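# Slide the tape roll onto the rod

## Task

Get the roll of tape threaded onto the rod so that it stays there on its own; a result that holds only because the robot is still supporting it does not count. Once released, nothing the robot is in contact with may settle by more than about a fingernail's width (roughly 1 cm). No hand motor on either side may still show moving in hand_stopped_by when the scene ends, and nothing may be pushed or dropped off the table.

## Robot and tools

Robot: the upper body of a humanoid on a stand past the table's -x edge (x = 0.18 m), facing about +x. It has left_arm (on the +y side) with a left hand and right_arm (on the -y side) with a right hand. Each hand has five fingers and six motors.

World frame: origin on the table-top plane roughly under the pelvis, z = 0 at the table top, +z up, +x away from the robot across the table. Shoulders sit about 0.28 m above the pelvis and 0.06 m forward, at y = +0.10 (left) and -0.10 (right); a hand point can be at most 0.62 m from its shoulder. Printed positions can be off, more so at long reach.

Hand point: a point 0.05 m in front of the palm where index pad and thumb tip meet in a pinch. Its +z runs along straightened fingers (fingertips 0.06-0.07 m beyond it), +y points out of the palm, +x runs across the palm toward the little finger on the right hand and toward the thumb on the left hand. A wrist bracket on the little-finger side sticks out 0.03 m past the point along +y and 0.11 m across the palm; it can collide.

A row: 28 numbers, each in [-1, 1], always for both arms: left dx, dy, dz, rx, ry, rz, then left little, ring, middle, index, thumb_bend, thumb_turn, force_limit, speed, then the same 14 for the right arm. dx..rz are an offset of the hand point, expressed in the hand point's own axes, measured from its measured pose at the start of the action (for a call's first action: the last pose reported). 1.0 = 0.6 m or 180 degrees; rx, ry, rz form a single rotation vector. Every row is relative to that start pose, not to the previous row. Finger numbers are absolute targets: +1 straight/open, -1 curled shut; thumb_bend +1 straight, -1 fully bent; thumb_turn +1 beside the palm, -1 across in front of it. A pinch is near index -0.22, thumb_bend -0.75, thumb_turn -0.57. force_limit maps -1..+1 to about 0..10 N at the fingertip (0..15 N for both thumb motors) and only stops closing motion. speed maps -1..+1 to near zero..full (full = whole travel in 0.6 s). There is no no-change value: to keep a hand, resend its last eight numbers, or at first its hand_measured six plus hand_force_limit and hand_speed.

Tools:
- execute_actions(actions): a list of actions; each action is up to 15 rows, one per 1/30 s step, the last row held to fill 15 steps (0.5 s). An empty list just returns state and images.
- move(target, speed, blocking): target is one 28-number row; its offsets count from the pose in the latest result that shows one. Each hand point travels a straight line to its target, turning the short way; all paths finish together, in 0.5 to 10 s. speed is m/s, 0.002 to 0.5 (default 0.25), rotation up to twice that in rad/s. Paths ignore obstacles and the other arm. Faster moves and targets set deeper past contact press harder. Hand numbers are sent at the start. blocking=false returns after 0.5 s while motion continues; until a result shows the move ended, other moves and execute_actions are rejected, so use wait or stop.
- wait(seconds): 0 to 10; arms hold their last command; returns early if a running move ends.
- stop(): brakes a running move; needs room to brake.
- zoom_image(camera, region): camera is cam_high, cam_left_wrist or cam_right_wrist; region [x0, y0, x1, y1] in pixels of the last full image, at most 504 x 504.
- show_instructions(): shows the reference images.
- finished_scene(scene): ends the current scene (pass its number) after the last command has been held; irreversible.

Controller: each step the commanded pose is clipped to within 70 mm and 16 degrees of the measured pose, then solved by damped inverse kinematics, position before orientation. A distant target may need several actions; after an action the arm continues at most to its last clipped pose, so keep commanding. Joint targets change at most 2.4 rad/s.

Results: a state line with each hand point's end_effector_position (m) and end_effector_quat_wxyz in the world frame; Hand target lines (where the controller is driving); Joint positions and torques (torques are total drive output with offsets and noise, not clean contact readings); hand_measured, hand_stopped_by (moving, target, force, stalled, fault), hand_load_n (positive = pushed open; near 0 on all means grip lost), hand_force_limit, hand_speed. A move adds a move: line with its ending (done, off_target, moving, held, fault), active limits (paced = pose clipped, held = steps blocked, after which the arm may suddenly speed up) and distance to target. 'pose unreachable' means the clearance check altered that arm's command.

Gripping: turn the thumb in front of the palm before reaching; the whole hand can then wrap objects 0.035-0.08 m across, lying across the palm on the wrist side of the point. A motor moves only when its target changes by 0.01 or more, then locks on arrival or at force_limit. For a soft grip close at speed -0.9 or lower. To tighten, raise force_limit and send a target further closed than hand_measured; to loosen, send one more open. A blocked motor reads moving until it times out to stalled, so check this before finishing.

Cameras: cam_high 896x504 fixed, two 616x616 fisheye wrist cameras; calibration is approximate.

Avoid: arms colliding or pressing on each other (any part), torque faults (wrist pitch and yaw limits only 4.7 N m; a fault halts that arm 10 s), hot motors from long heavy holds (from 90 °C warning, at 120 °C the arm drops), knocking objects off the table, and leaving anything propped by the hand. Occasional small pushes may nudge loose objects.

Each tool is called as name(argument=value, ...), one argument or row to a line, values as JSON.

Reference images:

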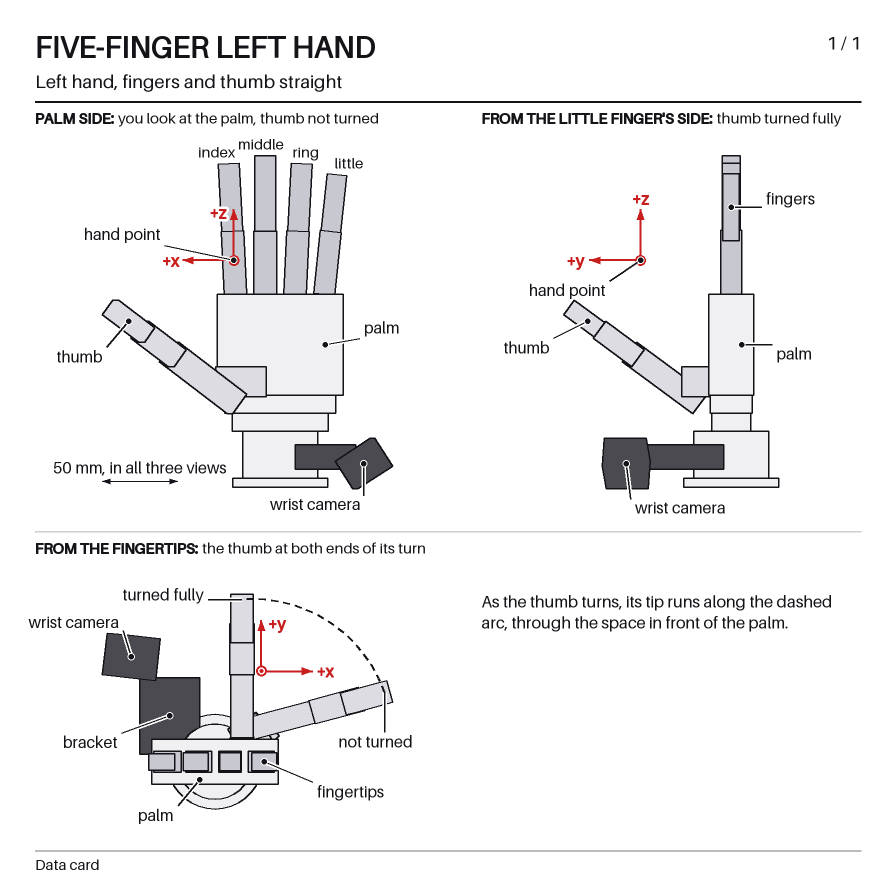

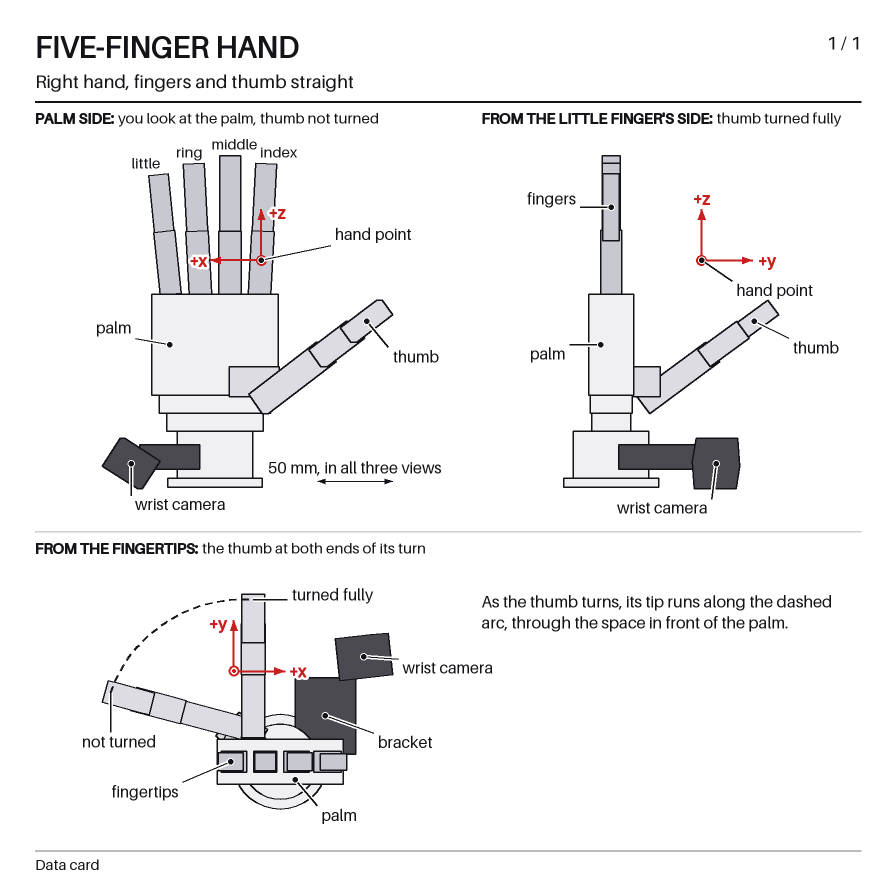

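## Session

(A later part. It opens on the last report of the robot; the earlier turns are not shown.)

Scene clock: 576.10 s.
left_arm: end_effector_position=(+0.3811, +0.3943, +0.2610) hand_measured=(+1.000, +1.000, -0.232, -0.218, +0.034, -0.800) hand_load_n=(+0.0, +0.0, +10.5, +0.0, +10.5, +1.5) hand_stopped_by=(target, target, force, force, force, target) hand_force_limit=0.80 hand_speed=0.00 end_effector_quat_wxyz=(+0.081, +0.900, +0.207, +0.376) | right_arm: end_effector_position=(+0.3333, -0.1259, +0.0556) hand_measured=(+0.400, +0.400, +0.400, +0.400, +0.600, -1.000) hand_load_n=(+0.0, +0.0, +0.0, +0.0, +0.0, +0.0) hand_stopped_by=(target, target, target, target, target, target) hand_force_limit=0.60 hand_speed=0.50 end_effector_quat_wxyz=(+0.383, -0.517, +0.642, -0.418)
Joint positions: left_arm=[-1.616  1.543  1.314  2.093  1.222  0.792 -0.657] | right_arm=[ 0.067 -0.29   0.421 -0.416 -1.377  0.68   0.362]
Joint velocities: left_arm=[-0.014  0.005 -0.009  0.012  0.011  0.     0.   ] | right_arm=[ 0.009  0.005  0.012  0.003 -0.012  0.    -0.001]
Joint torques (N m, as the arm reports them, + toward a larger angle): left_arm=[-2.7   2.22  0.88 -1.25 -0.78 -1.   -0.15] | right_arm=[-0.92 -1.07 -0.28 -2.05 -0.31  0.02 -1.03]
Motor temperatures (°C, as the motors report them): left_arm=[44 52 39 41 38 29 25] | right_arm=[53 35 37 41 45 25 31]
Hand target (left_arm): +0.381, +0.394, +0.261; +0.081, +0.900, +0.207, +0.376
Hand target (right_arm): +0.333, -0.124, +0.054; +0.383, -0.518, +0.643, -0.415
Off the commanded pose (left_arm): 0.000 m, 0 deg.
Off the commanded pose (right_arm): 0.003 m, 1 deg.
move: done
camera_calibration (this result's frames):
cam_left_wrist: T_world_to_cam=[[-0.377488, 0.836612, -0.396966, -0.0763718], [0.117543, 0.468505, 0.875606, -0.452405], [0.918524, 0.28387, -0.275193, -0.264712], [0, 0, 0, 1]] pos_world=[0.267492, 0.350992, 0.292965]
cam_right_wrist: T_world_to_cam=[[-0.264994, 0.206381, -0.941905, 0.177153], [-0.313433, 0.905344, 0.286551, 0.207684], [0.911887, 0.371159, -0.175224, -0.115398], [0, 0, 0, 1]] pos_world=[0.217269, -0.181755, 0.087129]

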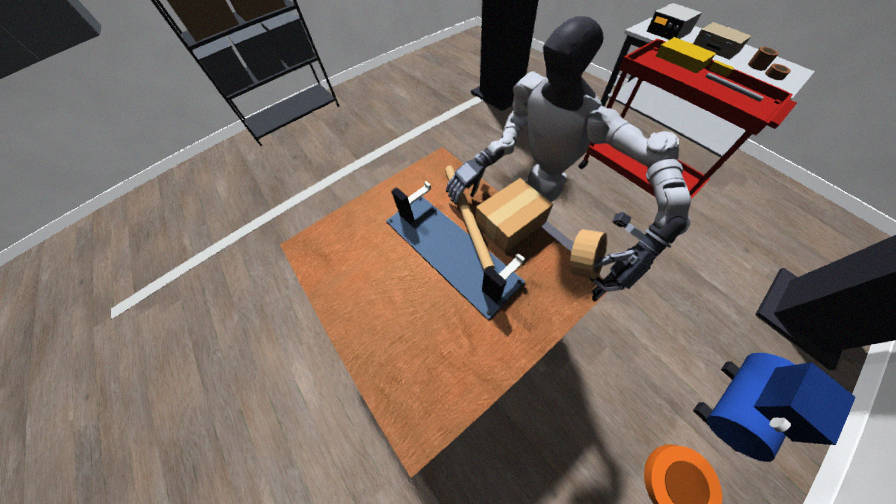

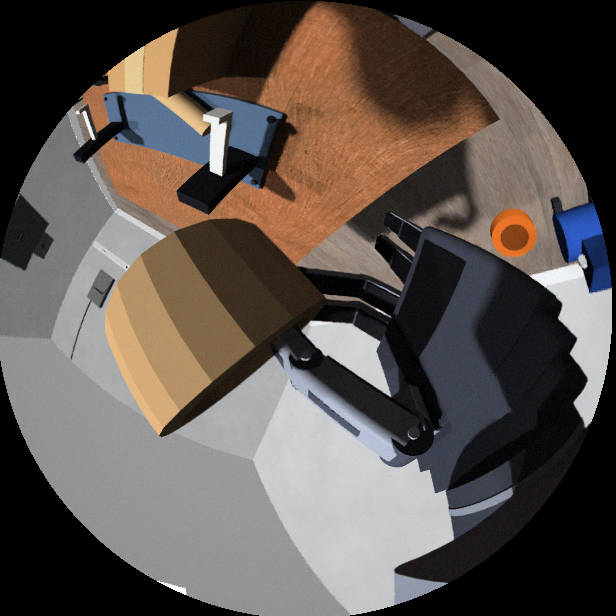

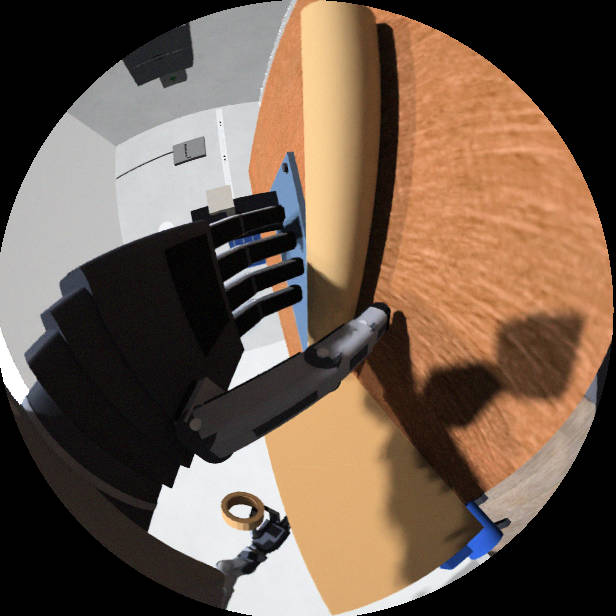

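move(
  target=[0,0,0,0,0,0,1,1,-0.5,-0.6,-0.2,-0.8,0.8,0, 0,0.04,0.015,0,0,0,0.2,0.2,0.2,0.2,0.3,-1,0.6,0.5],
  speed=0.05,
)

execute_actions(
  actions=[
    [[0,0,0,0,0,0,1,1,-0.5,-0.6,-0.2,-0.8,0.8,0, 0,0,0,0,0,0,-1,-1,-1,-1,-0.9,-1,1,-0.3]],
    [[0,0,0,0,0,0,1,1,-0.5,-0.6,-0.2,-0.8,0.8,0, 0,0,0,0,0,0,-1,-1,-1,-1,-0.9,-1,1,-0.3]],
    [[0,0,0,0,0,0,1,1,-0.5,-0.6,-0.2,-0.8,0.8,0, 0,0,0,0,0,0,-1,-1,-1,-1,-0.9,-1,1,-0.3]],
    [[0,0,0,0,0,0,1,1,-0.5,-0.6,-0.2,-0.8,0.8,0, 0,0,0,0,0,0,-1,-1,-1,-1,-0.9,-1,1,-0.3]],
  ],
)

Scene clock: 585.03 s.
left_arm: end_effector_position=(+0.3811, +0.3943, +0.2610) hand_measured=(+1.000, +1.000, -0.232, -0.218, +0.034, -0.800) hand_load_n=(+0.0, +0.0, +10.5, +0.0, +10.5, +1.5) hand_stopped_by=(target, target, force, force, force, target) hand_force_limit=0.80 hand_speed=0.00 end_effector_quat_wxyz=(+0.081, +0.900, +0.207, +0.376) | right_arm: end_effector_position=(+0.3375, -0.1275, +0.0370) hand_measured=(+0.200, +0.200, +0.200, +0.200, +0.300, -1.000) hand_load_n=(+0.0, +0.0, +0.0, +0.0, +0.5, -1.5) hand_stopped_by=(target, target, target, target, target, target) hand_force_limit=0.60 hand_speed=0.50 end_effector_quat_wxyz=(+0.386, -0.513, +0.636, -0.429)
Joint positions: left_arm=[-1.616  1.543  1.314  2.093  1.222  0.792 -0.657] | right_arm=[ 0.057 -0.267  0.417 -0.288 -1.318  0.65   0.208]
Joint velocities: left_arm=[ 0.002  0.008  0.017  0.    -0.003  0.     0.   ] | right_arm=[ 0.003 -0.005  0.008  0.002  0.012  0.    -0.002]
Joint torques (N m, as the arm reports them, + toward a larger angle): left_arm=[-2.71  2.22  0.89 -1.24 -0.79 -1.   -0.15] | right_arm=[-0.98 -1.1  -0.13 -1.01  0.46 -0.12 -0.88]
Motor temperatures (°C, as the motors report them): left_arm=[44 52 39 41 38 29 25] | right_arm=[52 34 36 41 45 25 31]
Hand target (left_arm): +0.381, +0.394, +0.261; +0.081, +0.900, +0.207, +0.376
Hand target (right_arm): +0.333, -0.125, +0.030; +0.382, -0.518, +0.641, -0.418
Off the commanded pose (left_arm): 0.000 m, 0 deg.
Off the commanded pose (right_arm): 0.009 m, 2 deg.
move: off_target (right_arm)
camera_calibration (this result's frames):
cam_left_wrist: T_world_to_cam=[[-0.377488, 0.836613, -0.396966, -0.076372], [0.117543, 0.468505, 0.875606, -0.452405], [0.918524, 0.28387, -0.275193, -0.264712], [0, 0, 0, 1]] pos_world=[0.267492, 0.350992, 0.292965]
cam_right_wrist: T_world_to_cam=[[-0.242047, 0.195838, -0.950295, 0.152373], [-0.316118, 0.910061, 0.268064, 0.217942], [0.917324, 0.36529, -0.15837, -0.125105], [0, 0, 0, 1]] pos_world=[0.220539, -0.182481, 0.0665641]

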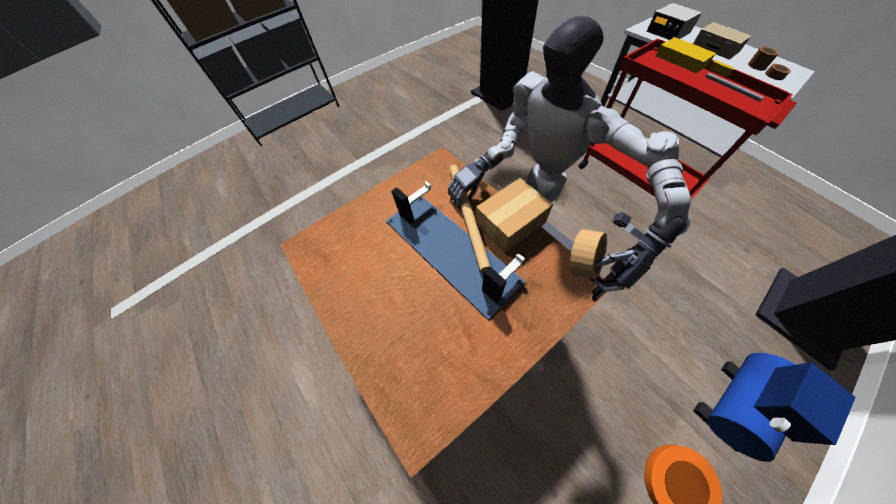

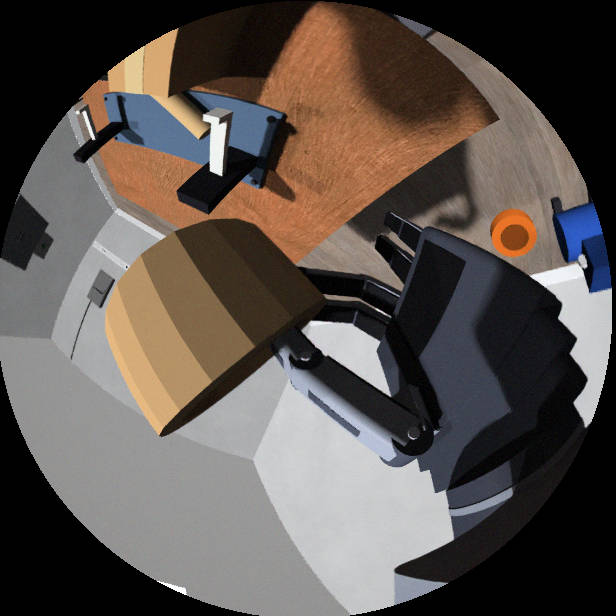

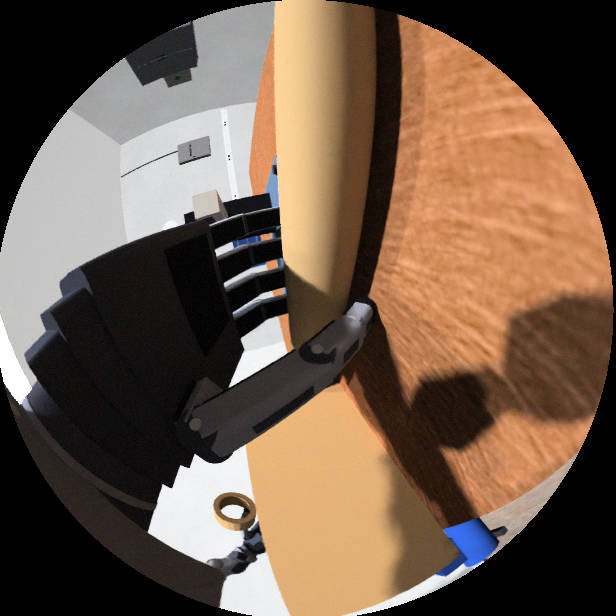

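Scene clock: 587.03 s.
left_arm: end_effector_position=(+0.3811, +0.3943, +0.2610) hand_measured=(+1.000, +1.000, -0.232, -0.218, +0.034, -0.800) hand_load_n=(+0.0, +0.0, +10.5, +0.0, +10.5, +1.5) hand_stopped_by=(target, target, force, force, force, target) hand_force_limit=0.80 hand_speed=0.00 end_effector_quat_wxyz=(+0.081, +0.900, +0.207, +0.376) | right_arm: end_effector_position=(+0.3383, -0.1285, +0.0377) hand_measured=(-0.366, -0.142, -0.020, +0.102, +0.192, -1.000) hand_load_n=(+9.0, +0.0, +1.0, +7.0, +22.0, +10.5) hand_stopped_by=(force, force, force, force, force, target) hand_force_limit=1.00 hand_speed=-0.30 end_effector_quat_wxyz=(+0.386, -0.511, +0.636, -0.430)
Joint positions: left_arm=[-1.616  1.543  1.314  2.093  1.222  0.792 -0.657] | right_arm=[ 0.056 -0.267  0.416 -0.288 -1.318  0.653  0.207]
Joint velocities: left_arm=[ 0.006  0.006 -0.015  0.005 -0.002  0.     0.   ] | right_arm=[ 0.     0.    -0.006  0.011  0.008  0.     0.   ]
Joint torques (N m, as the arm reports them, + toward a larger angle): left_arm=[-2.72  2.22  0.88 -1.23 -0.79 -1.   -0.15] | right_arm=[-2.84 -1.41 -0.51 -2.98 -0.41  0.06 -1.61]
Motor temperatures (°C, as the motors report them): left_arm=[44 52 39 41 38 29 25] | right_arm=[52 34 36 42 45 25 32]
Hand target (left_arm): +0.381, +0.394, +0.261; +0.081, +0.900, +0.207, +0.376
Hand target (right_arm): +0.338, -0.128, +0.038; +0.386, -0.511, +0.636, -0.430
Off the commanded pose (left_arm): 0.000 m, 0 deg.
Off the commanded pose (right_arm): 0.000 m, 0 deg.
camera_calibration (this result's frames):
cam_left_wrist: T_world_to_cam=[[-0.377488, 0.836612, -0.396966, -0.0763718], [0.117543, 0.468505, 0.875606, -0.452405], [0.918524, 0.28387, -0.275193, -0.264712], [0, 0, 0, 1]] pos_world=[0.267492, 0.350992, 0.292965]
cam_right_wrist: T_world_to_cam=[[-0.238606, 0.196651, -0.950997, 0.15236], [-0.313031, 0.911437, 0.26701, 0.218033], [0.919282, 0.361402, -0.155917, -0.126622], [0, 0, 0, 1]] pos_world=[0.221006, -0.182924, 0.0669348]

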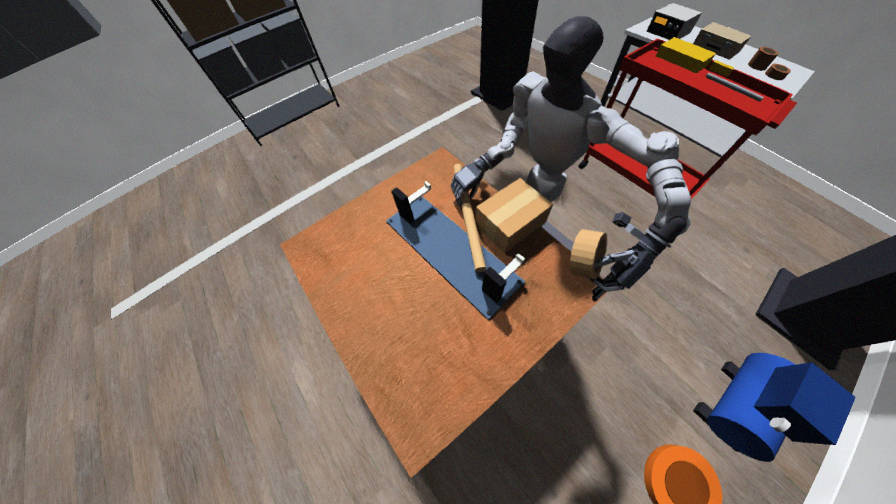

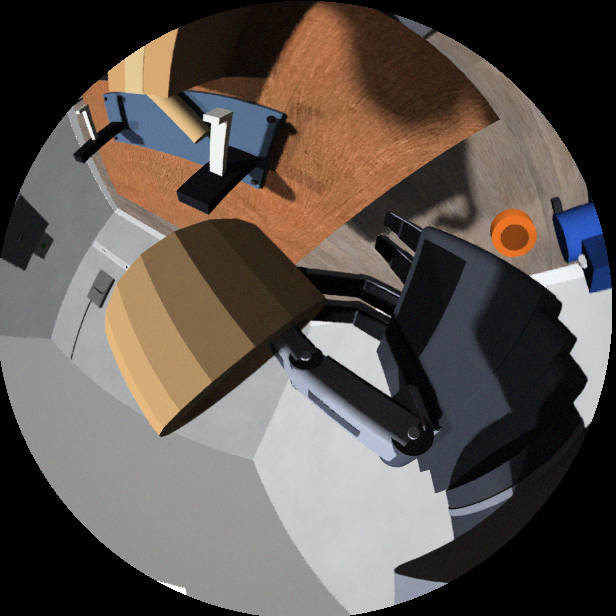

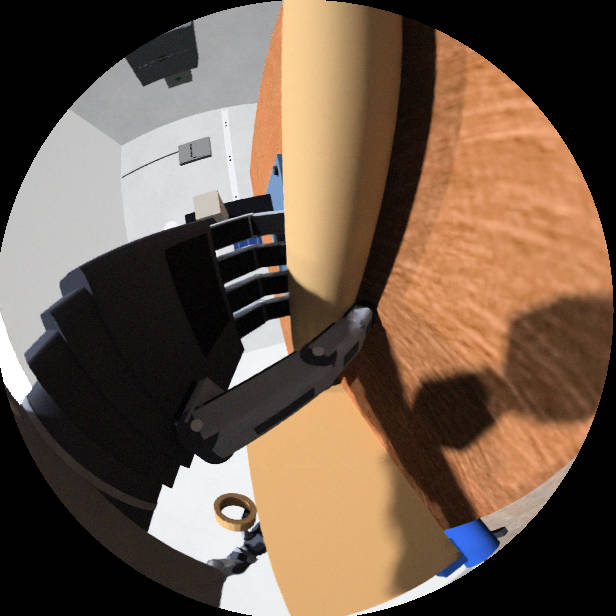

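move(
  target=[0,0,0,0,0,0,1,1,-0.5,-0.6,-0.2,-0.8,0.8,0, 0.03,-0.095,-0.05,0,0,0,-1,-1,-1,-1,-0.9,-1,1,-0.3],
  speed=0.06,
)

Scene clock: 592.13 s.
left_arm: end_effector_position=(+0.3811, +0.3943, +0.2610) hand_measured=(+1.000, +1.000, -0.232, -0.218, +0.034, -0.800) hand_load_n=(+0.0, +0.0, +10.5, +0.0, +10.5, +1.5) hand_stopped_by=(target, target, force, force, force, target) hand_force_limit=0.80 hand_speed=0.00 end_effector_quat_wxyz=(+0.081, +0.900, +0.207, +0.376) | right_arm: end_effector_position=(+0.3261, -0.1458, +0.1017) hand_measured=(-0.366, -0.142, -0.020, +0.102, +0.192, -1.000) hand_load_n=(+9.0, +0.0, +1.0, +7.0, +22.0, +10.5) hand_stopped_by=(force, force, force, force, force, target) hand_force_limit=1.00 hand_speed=-0.30 end_effector_quat_wxyz=(+0.391, -0.510, +0.636, -0.428)
Joint positions: left_arm=[-1.616  1.543  1.314  2.093  1.222  0.792 -0.657] | right_arm=[ 0.12  -0.404  0.367 -0.669 -1.407  0.712  0.533]
Joint velocities: left_arm=[ 0.009  0.009  0.012 -0.005  0.008  0.     0.   ] | right_arm=[0.    0.    0.002 0.011 0.008 0.    0.005]
Joint torques (N m, as the arm reports them, + toward a larger angle): left_arm=[-2.71  2.2   0.89 -1.22 -0.8  -1.   -0.16] | right_arm=[-1.97 -2.13 -1.27 -3.23 -0.56  0.25 -1.52]
Motor temperatures (°C, as the motors report them): left_arm=[44 52 39 41 38 29 25] | right_arm=[52 34 36 43 45 25 32]
Hand target (left_arm): +0.381, +0.394, +0.261; +0.081, +0.900, +0.207, +0.376
Hand target (right_arm): +0.326, -0.147, +0.102; +0.389, -0.510, +0.636, -0.430
Off the commanded pose (left_arm): 0.000 m, 0 deg.
Off the commanded pose (right_arm): 0.002 m, 1 deg.
move: done
camera_calibration (this result's frames):
cam_left_wrist: T_world_to_cam=[[-0.377488, 0.836612, -0.396966, -0.0763718], [0.117543, 0.468505, 0.875606, -0.452405], [0.918524, 0.28387, -0.275194, -0.264712], [0, 0, 0, 1]] pos_world=[0.267492, 0.350992, 0.292965]
cam_right_wrist: T_world_to_cam=[[-0.234015, 0.204075, -0.950574, 0.21326], [-0.318024, 0.907867, 0.273199, 0.213404], [0.918748, 0.366238, -0.147554, -0.0991659], [0, 0, 0, 1]] pos_world=[0.208882, -0.200945, 0.129786]

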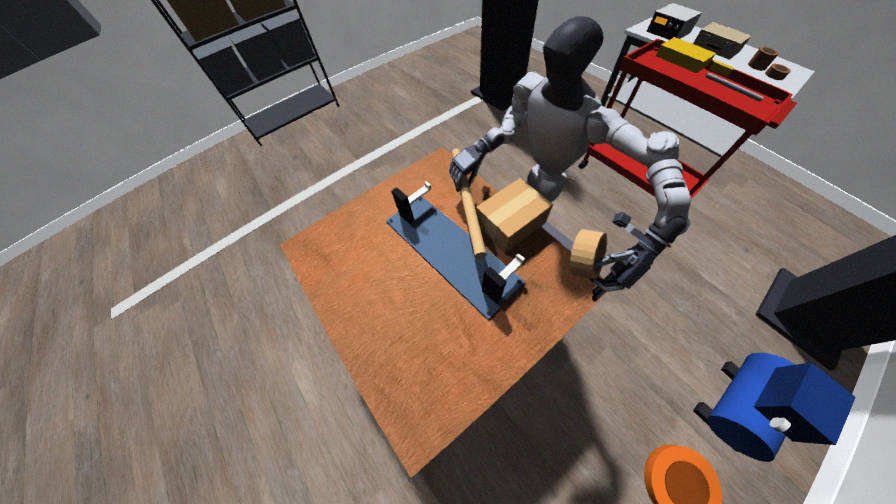

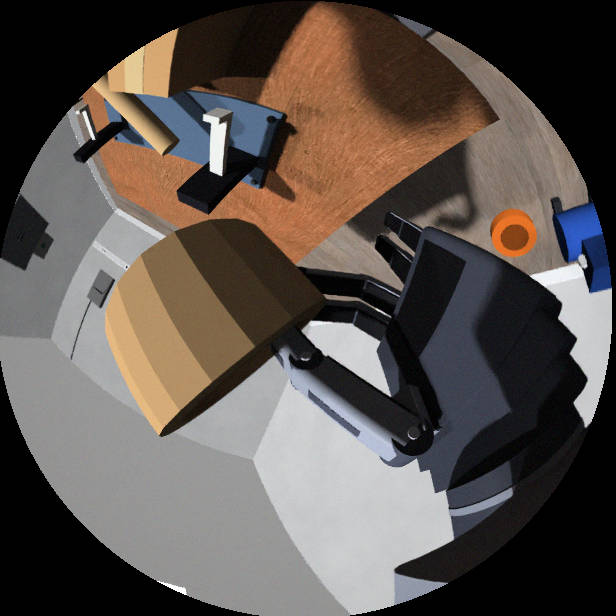

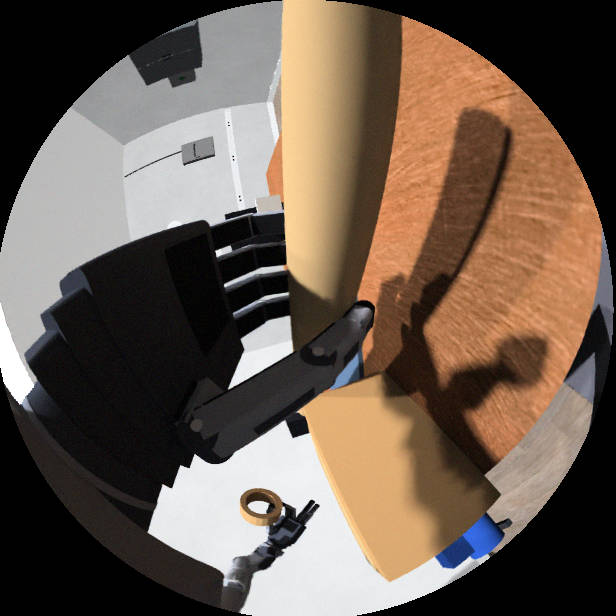

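move(
  target=[-0.137,0.173,-0.098,0,0,0,1,1,-0.5,-0.6,-0.2,-0.8,0.8,0, -0.022,-0.22,-0.025,0,0,0,-1,-1,-1,-1,-0.9,-1,1,-0.3],
  speed=0.1,
)

move(
  target=[0,0,0,0,0,0,1,1,-0.5,-0.6,-0.2,-0.8,0.8,0, 0,0,0.08,0.015,-0.241,0.056,-1,-1,-1,-1,-0.9,-1,1,-0.3],
  speed=0.1,
)

Scene clock: 612.17 s.
left_arm: end_effector_position=(+0.3194, +0.2642, +0.2791) hand_measured=(+1.000, +1.000, -0.232, -0.218, +0.034, -0.800) hand_load_n=(+0.0, +0.0, +10.5, +1.0, +10.0, +2.0) hand_stopped_by=(target, target, force, force, force, target) hand_force_limit=0.80 hand_speed=0.00 end_effector_quat_wxyz=(+0.343, +0.910, -0.022, +0.233) | right_arm: end_effector_position=(+0.3535, -0.1331, +0.2309) hand_measured=(-0.366, -0.142, -0.020, +0.102, +0.192, -1.000) hand_load_n=(+9.0, +0.0, +1.0, +7.0, +22.0, +10.5) hand_stopped_by=(force, force, force, force, force, target) hand_force_limit=1.00 hand_speed=-0.30 end_effector_quat_wxyz=(+0.407, -0.512, +0.635, -0.412)
Joint positions: left_arm=[-1.617  1.44   1.303  2.094  1.753  0.8   -1.593] | right_arm=[-0.474 -0.494  0.204 -0.897 -1.673  0.727  1.525]
Joint velocities: left_arm=[-0.009 -0.005  0.014 -0.003 -0.008 -0.013  0.   ] | right_arm=[ 0.     0.012  0.006  0.006 -0.009  0.     0.   ]
Joint torques (N m, as the arm reports them, + toward a larger angle): left_arm=[-2.9   2.3   0.66 -0.95 -0.88 -0.34 -0.43] | right_arm=[-4.67 -2.42 -1.17 -1.89 -0.46  0.36 -1.5 ]
Motor temperatures (°C, as the motors report them): left_arm=[44 52 39 41 38 29 26] | right_arm=[52 34 37 44 45 25 34]
Hand target (left_arm): +0.319, +0.264, +0.280; +0.344, +0.909, -0.024, +0.235
Hand target (right_arm): +0.353, -0.135, +0.230; +0.403, -0.513, +0.635, -0.414
Off the commanded pose (left_arm): 0.002 m, 43 deg; orientation clipped at the last step of the last action.
Off the commanded pose (right_arm): 0.013 m, 3 deg.
joint sent to its limit (left arm) — the command would take joint 1 (shoulder pitch) past its lower limit, joint 4 (elbow) past its upper limit and joint 7 (wrist yaw) past its lower limit, so those joints were sent only as far as their limits.
move: off_target (left_arm, right_arm); limits=paced
camera_calibration (this result's frames):
cam_left_wrist: T_world_to_cam=[[0.0903196, 0.729223, -0.678289, -0.0261939], [0.555456, 0.528418, 0.642062, -0.490533], [0.826626, -0.43475, -0.357325, 0.0760122], [0, 0, 0, 1]] pos_world=[0.212002, 0.311354, 0.324347]
cam_right_wrist: T_world_to_cam=[[-0.237505, 0.22848, -0.944134, 0.342909], [-0.345952, 0.88832, 0.302001, 0.175939], [0.907694, 0.398352, -0.131937, -0.105393], [0, 0, 0, 1]] pos_world=[0.237974, -0.192655, 0.256713]

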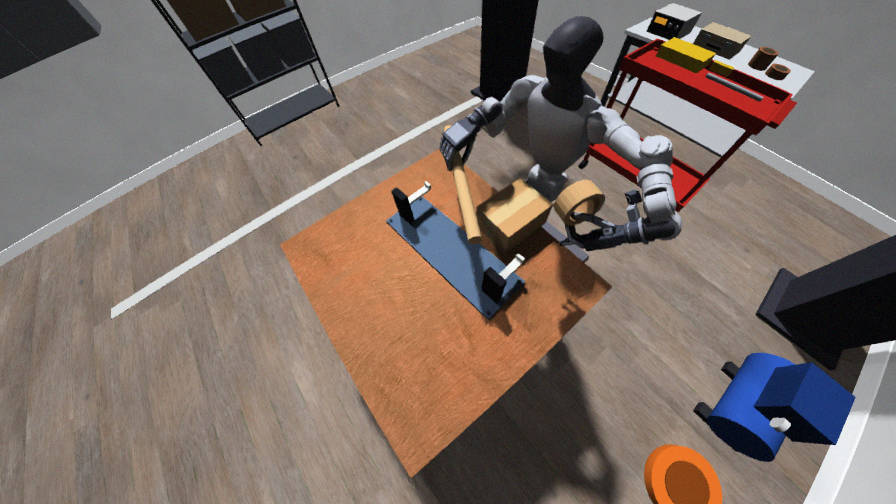

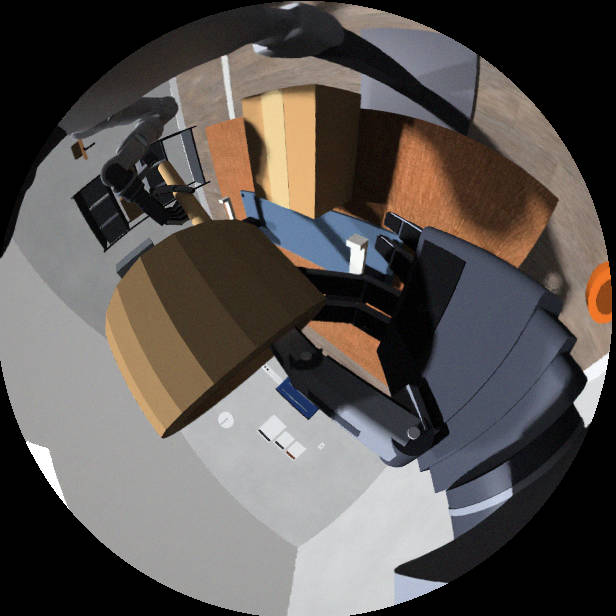

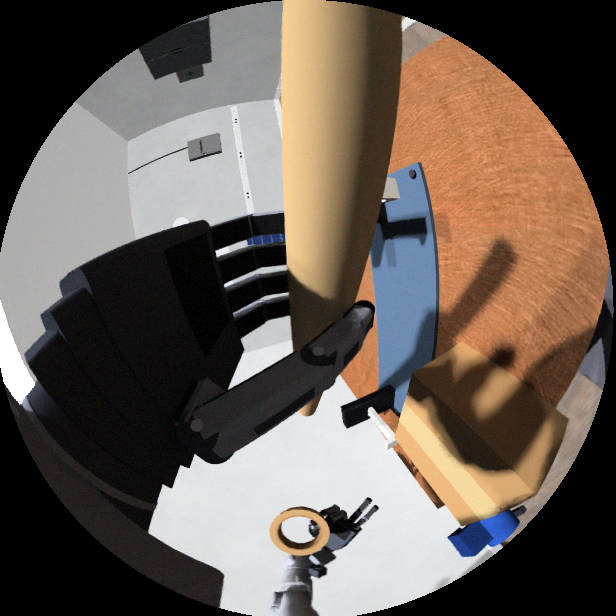

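Scene clock: 616.40 s.
left_arm: end_effector_position=(+0.3194, +0.2642, +0.2791) hand_measured=(+1.000, +1.000, -0.232, -0.218, +0.034, -0.800) hand_load_n=(+0.0, +0.0, +10.5, +1.0, +10.0, +2.0) hand_stopped_by=(target, target, force, force, force, target) hand_force_limit=0.80 hand_speed=0.00 end_effector_quat_wxyz=(+0.343, +0.910, -0.022, +0.233) | right_arm: end_effector_position=(+0.4012, -0.1386, +0.2123) hand_measured=(-0.366, -0.142, -0.020, +0.102, +0.192, -1.000) hand_load_n=(+9.0, +0.0, +0.5, +6.5, +22.0, +10.5) hand_stopped_by=(force, force, force, force, force, target) hand_force_limit=1.00 hand_speed=-0.30 end_effector_quat_wxyz=(+0.645, -0.575, +0.471, -0.177)
Joint positions: left_arm=[-1.617  1.44   1.303  2.094  1.753  0.8   -1.593] | right_arm=[-0.483 -0.701 -0.314  0.302 -0.294 -0.64   0.74 ]
Joint velocities: left_arm=[ 0.005 -0.002  0.     0.003 -0.002  0.     0.   ] | right_arm=[ 0.     0.003  0.003  0.006 -0.005 -0.008  0.001]
Joint torques (N m, as the arm reports them, + toward a larger angle): left_arm=[-2.85  2.12  0.63 -0.98 -0.79 -0.2  -0.37] | right_arm=[-6.24 -5.11 -2.09 -1.33  1.67 -0.51 -1.43]
Motor temperatures (°C, as the motors report them): left_arm=[45 52 39 41 38 29 26] | right_arm=[53 34 37 44 45 25 34]
Hand target (left_arm): +0.319, +0.264, +0.279; +0.343, +0.910, -0.022, +0.233
Hand target (right_arm): +0.401, -0.138, +0.213; +0.646, -0.576, +0.470, -0.175
Off the commanded pose (left_arm): 0.000 m, 0 deg.
Off the commanded pose (right_arm): 0.004 m, 2 deg.
move: off_target (right_arm)
camera_calibration (this result's frames):
cam_left_wrist: T_world_to_cam=[[0.0905121, 0.72927, -0.678212, -0.0262833], [0.555446, 0.528282, 0.642181, -0.490524], [0.826612, -0.434836, -0.357255, 0.0760221], [0, 0, 0, 1]] pos_world=[0.211998, 0.31136, 0.324339]
cam_right_wrist: T_world_to_cam=[[-0.31019, 0.388493, -0.867673, 0.373048], [-0.825261, 0.343046, 0.448623, 0.288544], [0.471939, 0.855215, 0.214199, 0.015775], [0, 0, 0, 1]] pos_world=[0.346395, -0.257401, 0.190857]

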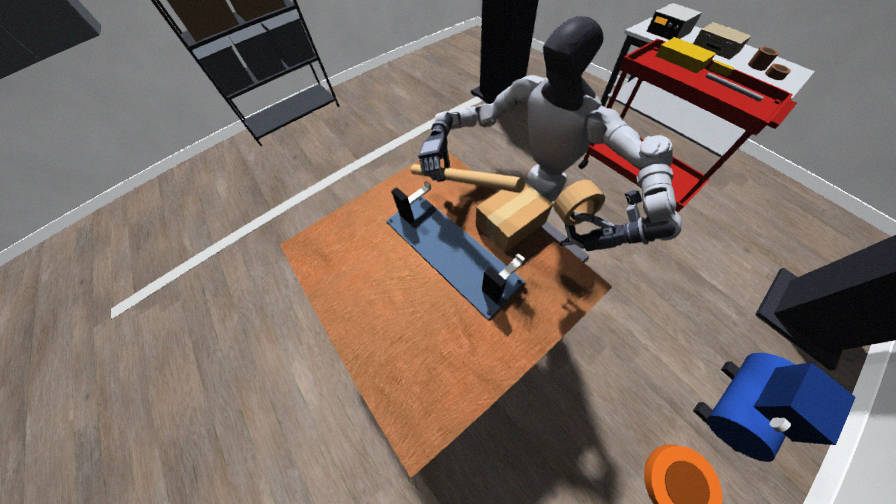

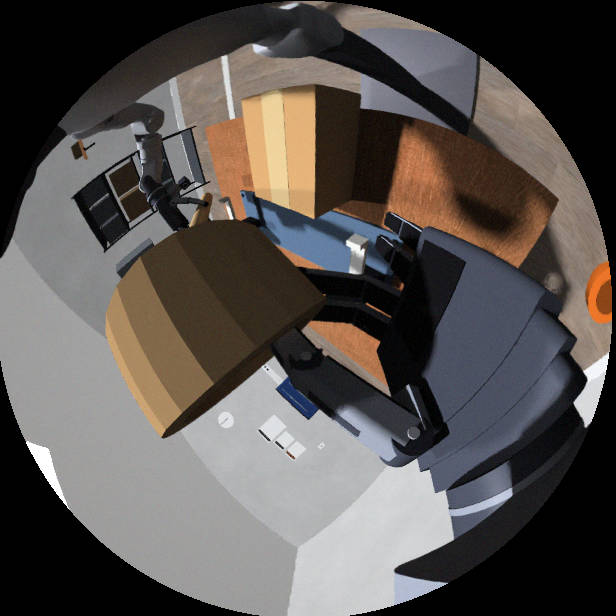

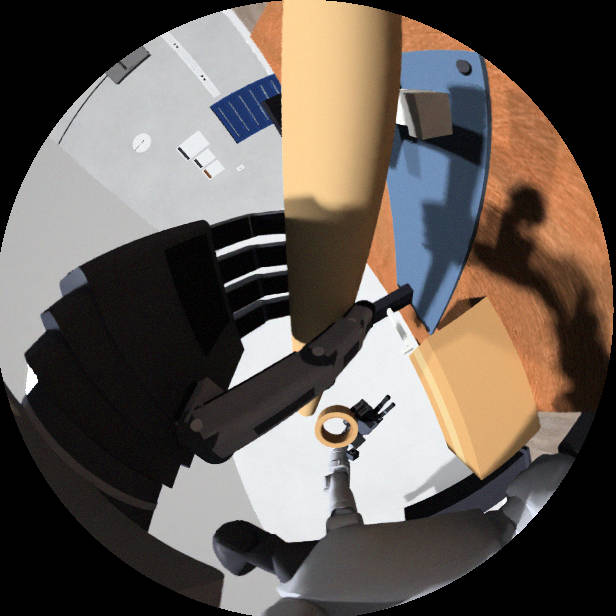

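move(
  target=[0.082,-0.078,0.11,0,0,0,1,1,-0.5,-0.6,-0.2,-0.8,0.8,0, -0.09,-0.058,-0.092,0.033,0.243,-0.061,-1,-1,-1,-1,-0.9,-1,1,-0.3],
  speed=0.1,
)

Scene clock: 637.03 s.
left_arm: end_effector_position=(+0.3964, +0.2640, +0.2248) hand_measured=(+1.000, +1.000, -0.232, -0.218, +0.034, -0.800) hand_load_n=(+0.0, +0.0, +10.5, +0.5, +10.0, +2.0) hand_stopped_by=(target, target, force, force, force, target) hand_force_limit=0.80 hand_speed=0.00 end_effector_quat_wxyz=(+0.298, +0.913, +0.023, +0.276) | right_arm: end_effector_position=(+0.3385, -0.1388, +0.2714) hand_measured=(-0.366, -0.142, -0.020, +0.102, +0.192, -1.000) hand_load_n=(+9.0, +0.0, +0.5, +6.5, +22.0, +10.5) hand_stopped_by=(force, force, force, force, force, target) hand_force_limit=1.00 hand_speed=-0.30 end_effector_quat_wxyz=(+0.447, -0.466, +0.616, -0.452)
Joint positions: left_arm=[-1.385  0.919  1.314  1.404  1.583  0.783 -1.587] | right_arm=[-0.494 -0.48   0.18  -1.061 -1.829  0.711  1.63 ]
Joint velocities: left_arm=[ 0.     0.008 -0.008 -0.008  0.     0.     0.002] | right_arm=[ 0.014  0.06  -0.002  0.005  0.    -0.087  0.003]
Joint torques (N m, as the arm reports them, + toward a larger angle): left_arm=[-3.96  3.36 -0.27 -1.43 -1.08 -0.09 -0.26] | right_arm=[-4.86 -2.31 -1.24 -1.84 -0.72  0.36 -1.59]
Motor temperatures (°C, as the motors report them): left_arm=[45 52 38 41 38 28 27] | right_arm=[57 37 38 43 45 26 34]
Hand target (left_arm): +0.397, +0.264, +0.225; +0.299, +0.913, +0.025, +0.278
Hand target (right_arm): +0.338, -0.139, +0.272; +0.447, -0.465, +0.616, -0.453
Off the commanded pose (left_arm): 0.005 m, 9 deg.
Off the commanded pose (right_arm): 0.002 m, 2 deg.
joint sent to its limit (left arm) — the command would take joint 3 (shoulder yaw) past its upper limit, so that joint was sent only as far as its limit.
joint sent to its limit (right arm) — the command would take joint 4 (elbow) past its lower limit and joint 7 (wrist yaw) past its upper limit, so those joints were sent only as far as their limits.
move: off_target (left_arm)
camera_calibration (this result's frames):
cam_left_wrist: T_world_to_cam=[[0.0220511, 0.776843, -0.629308, -0.0663264], [0.452045, 0.553694, 0.699341, -0.476894], [0.891723, -0.299897, -0.338958, -0.0726985], [0, 0, 0, 1]] pos_world=[0.281867, 0.293777, 0.26713]
cam_right_wrist: T_world_to_cam=[[-0.0899659, 0.246758, -0.964892, 0.337129], [-0.352965, 0.898038, 0.262572, 0.177999], [0.931301, 0.364196, 0.00630445, -0.134319], [0, 0, 0, 1]] pos_world=[0.218249, -0.19412, 0.279402]

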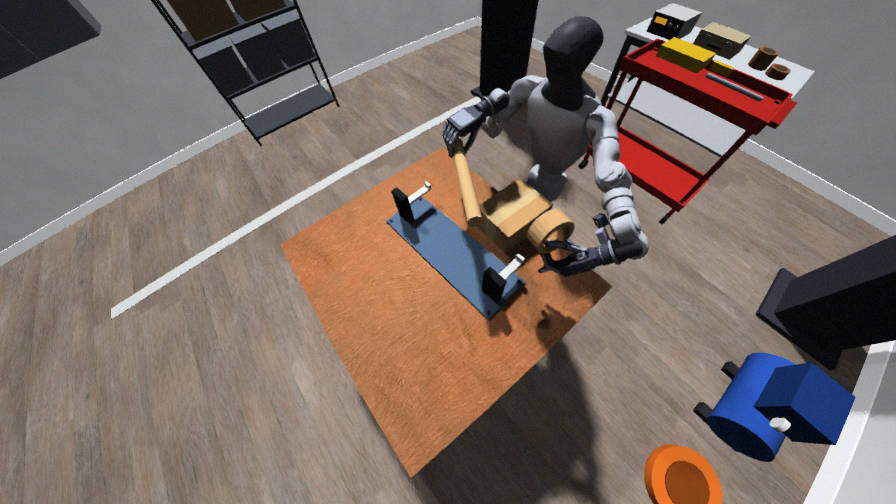

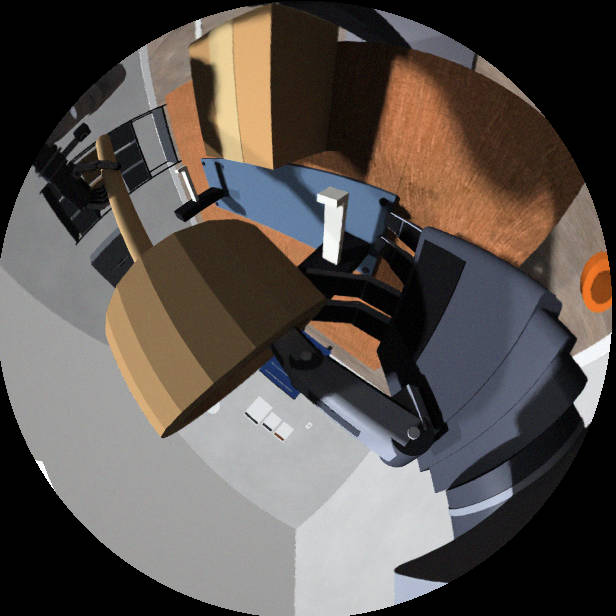

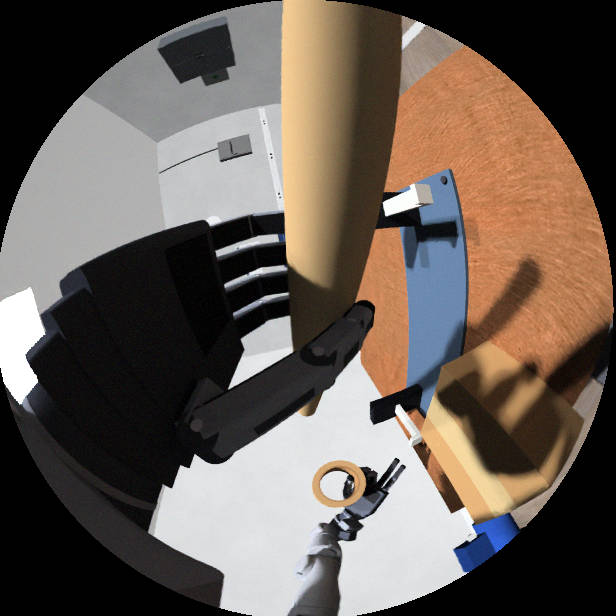

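move(
  target=[0,0,0,0,0,0,1,1,-0.5,-0.6,-0.2,-0.8,0.8,0, 0,0,0.05,0,-0.13,0,-1,-1,-1,-1,-0.9,-1,1,-0.3],
  speed=0.1,
)

Scene clock: 651.10 s.
left_arm: end_effector_position=(+0.3964, +0.2640, +0.2248) hand_measured=(+1.000, +1.000, -0.232, -0.218, +0.034, -0.800) hand_load_n=(+0.0, +0.0, +10.5, +0.5, +10.0, +2.0) hand_stopped_by=(target, target, force, force, force, target) hand_force_limit=0.80 hand_speed=0.00 end_effector_quat_wxyz=(+0.298, +0.913, +0.023, +0.276) | right_arm: end_effector_position=(+0.3690, -0.1461, +0.2662) hand_measured=(-0.366, -0.142, -0.020, +0.102, +0.192, -1.000) hand_load_n=(+9.0, +0.0, +0.5, +6.5, +22.0, +10.5) hand_stopped_by=(force, force, force, force, force, target) hand_force_limit=1.00 hand_speed=-0.30 end_effector_quat_wxyz=(+0.550, -0.554, +0.511, -0.358)
Joint positions: left_arm=[-1.384  0.919  1.314  1.404  1.583  0.783 -1.586] | right_arm=[-0.241 -0.685 -0.385 -0.72  -0.61   0.221  0.901]
Joint velocities: left_arm=[ 0.002  0.005 -0.015 -0.003  0.008  0.     0.   ] | right_arm=[ 0.002 -0.005 -0.014 -0.002  0.011 -0.017  0.   ]
Joint torques (N m, as the arm reports them, + toward a larger angle): left_arm=[-4.08  3.41 -0.47 -1.31 -0.79 -0.23 -0.33] | right_arm=[-4.49 -3.29 -2.58 -1.22  0.6   0.02 -1.79]
Motor temperatures (°C, as the motors report them): left_arm=[48 54 38 42 38 28 26] | right_arm=[57 36 38 42 45 25 35]
Hand target (left_arm): +0.396, +0.264, +0.225; +0.298, +0.913, +0.023, +0.276
Hand target (right_arm): +0.369, -0.146, +0.266; +0.551, -0.554, +0.511, -0.357
Off the commanded pose (left_arm): 0.000 m, 0 deg.
Off the commanded pose (right_arm): 0.003 m, 2 deg.
move: done
camera_calibration (this result's frames):
cam_left_wrist: T_world_to_cam=[[0.0220006, 0.776886, -0.629256, -0.0663472], [0.451943, 0.553699, 0.699403, -0.476883], [0.891775, -0.299775, -0.338927, -0.0727757], [0, 0, 0, 1]] pos_world=[0.281883, 0.293777, 0.267119]
cam_right_wrist: T_world_to_cam=[[-0.13262, 0.241235, -0.961362, 0.350601], [-0.677108, 0.686275, 0.265615, 0.284604], [0.723834, 0.686172, 0.0723289, -0.0540628], [0, 0, 0, 1]] pos_world=[0.278337, -0.242797, 0.26537]

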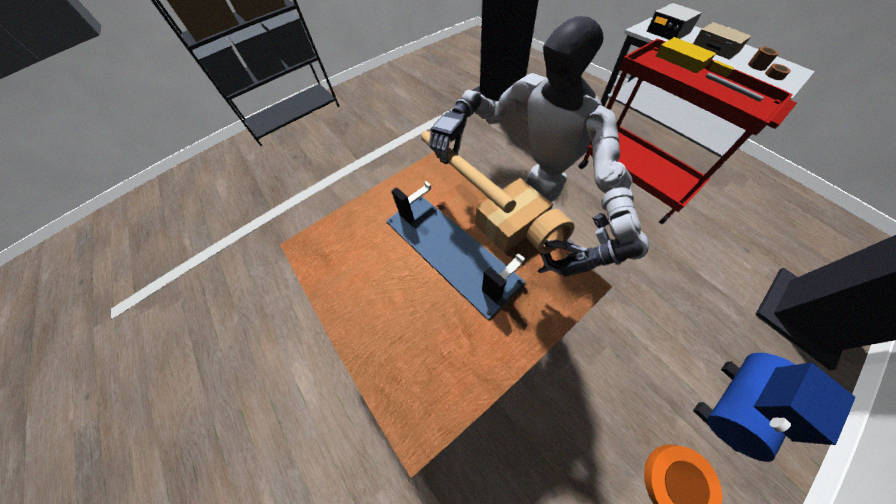

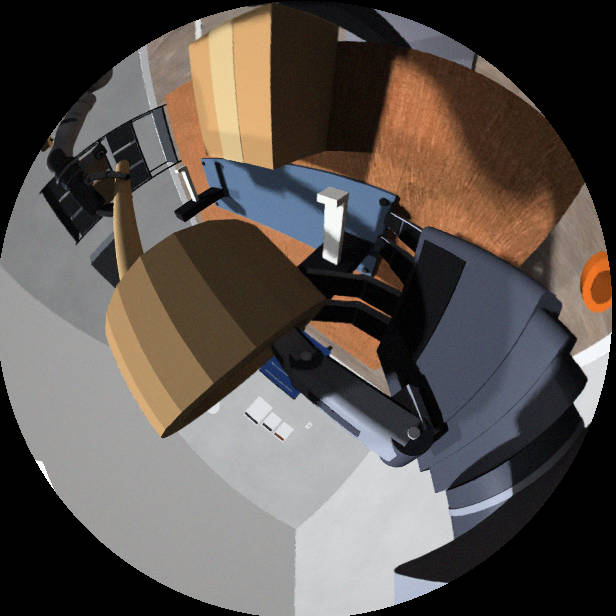

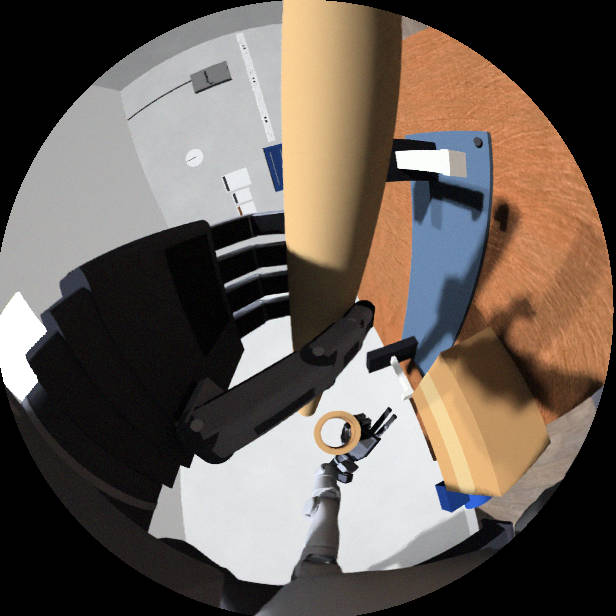

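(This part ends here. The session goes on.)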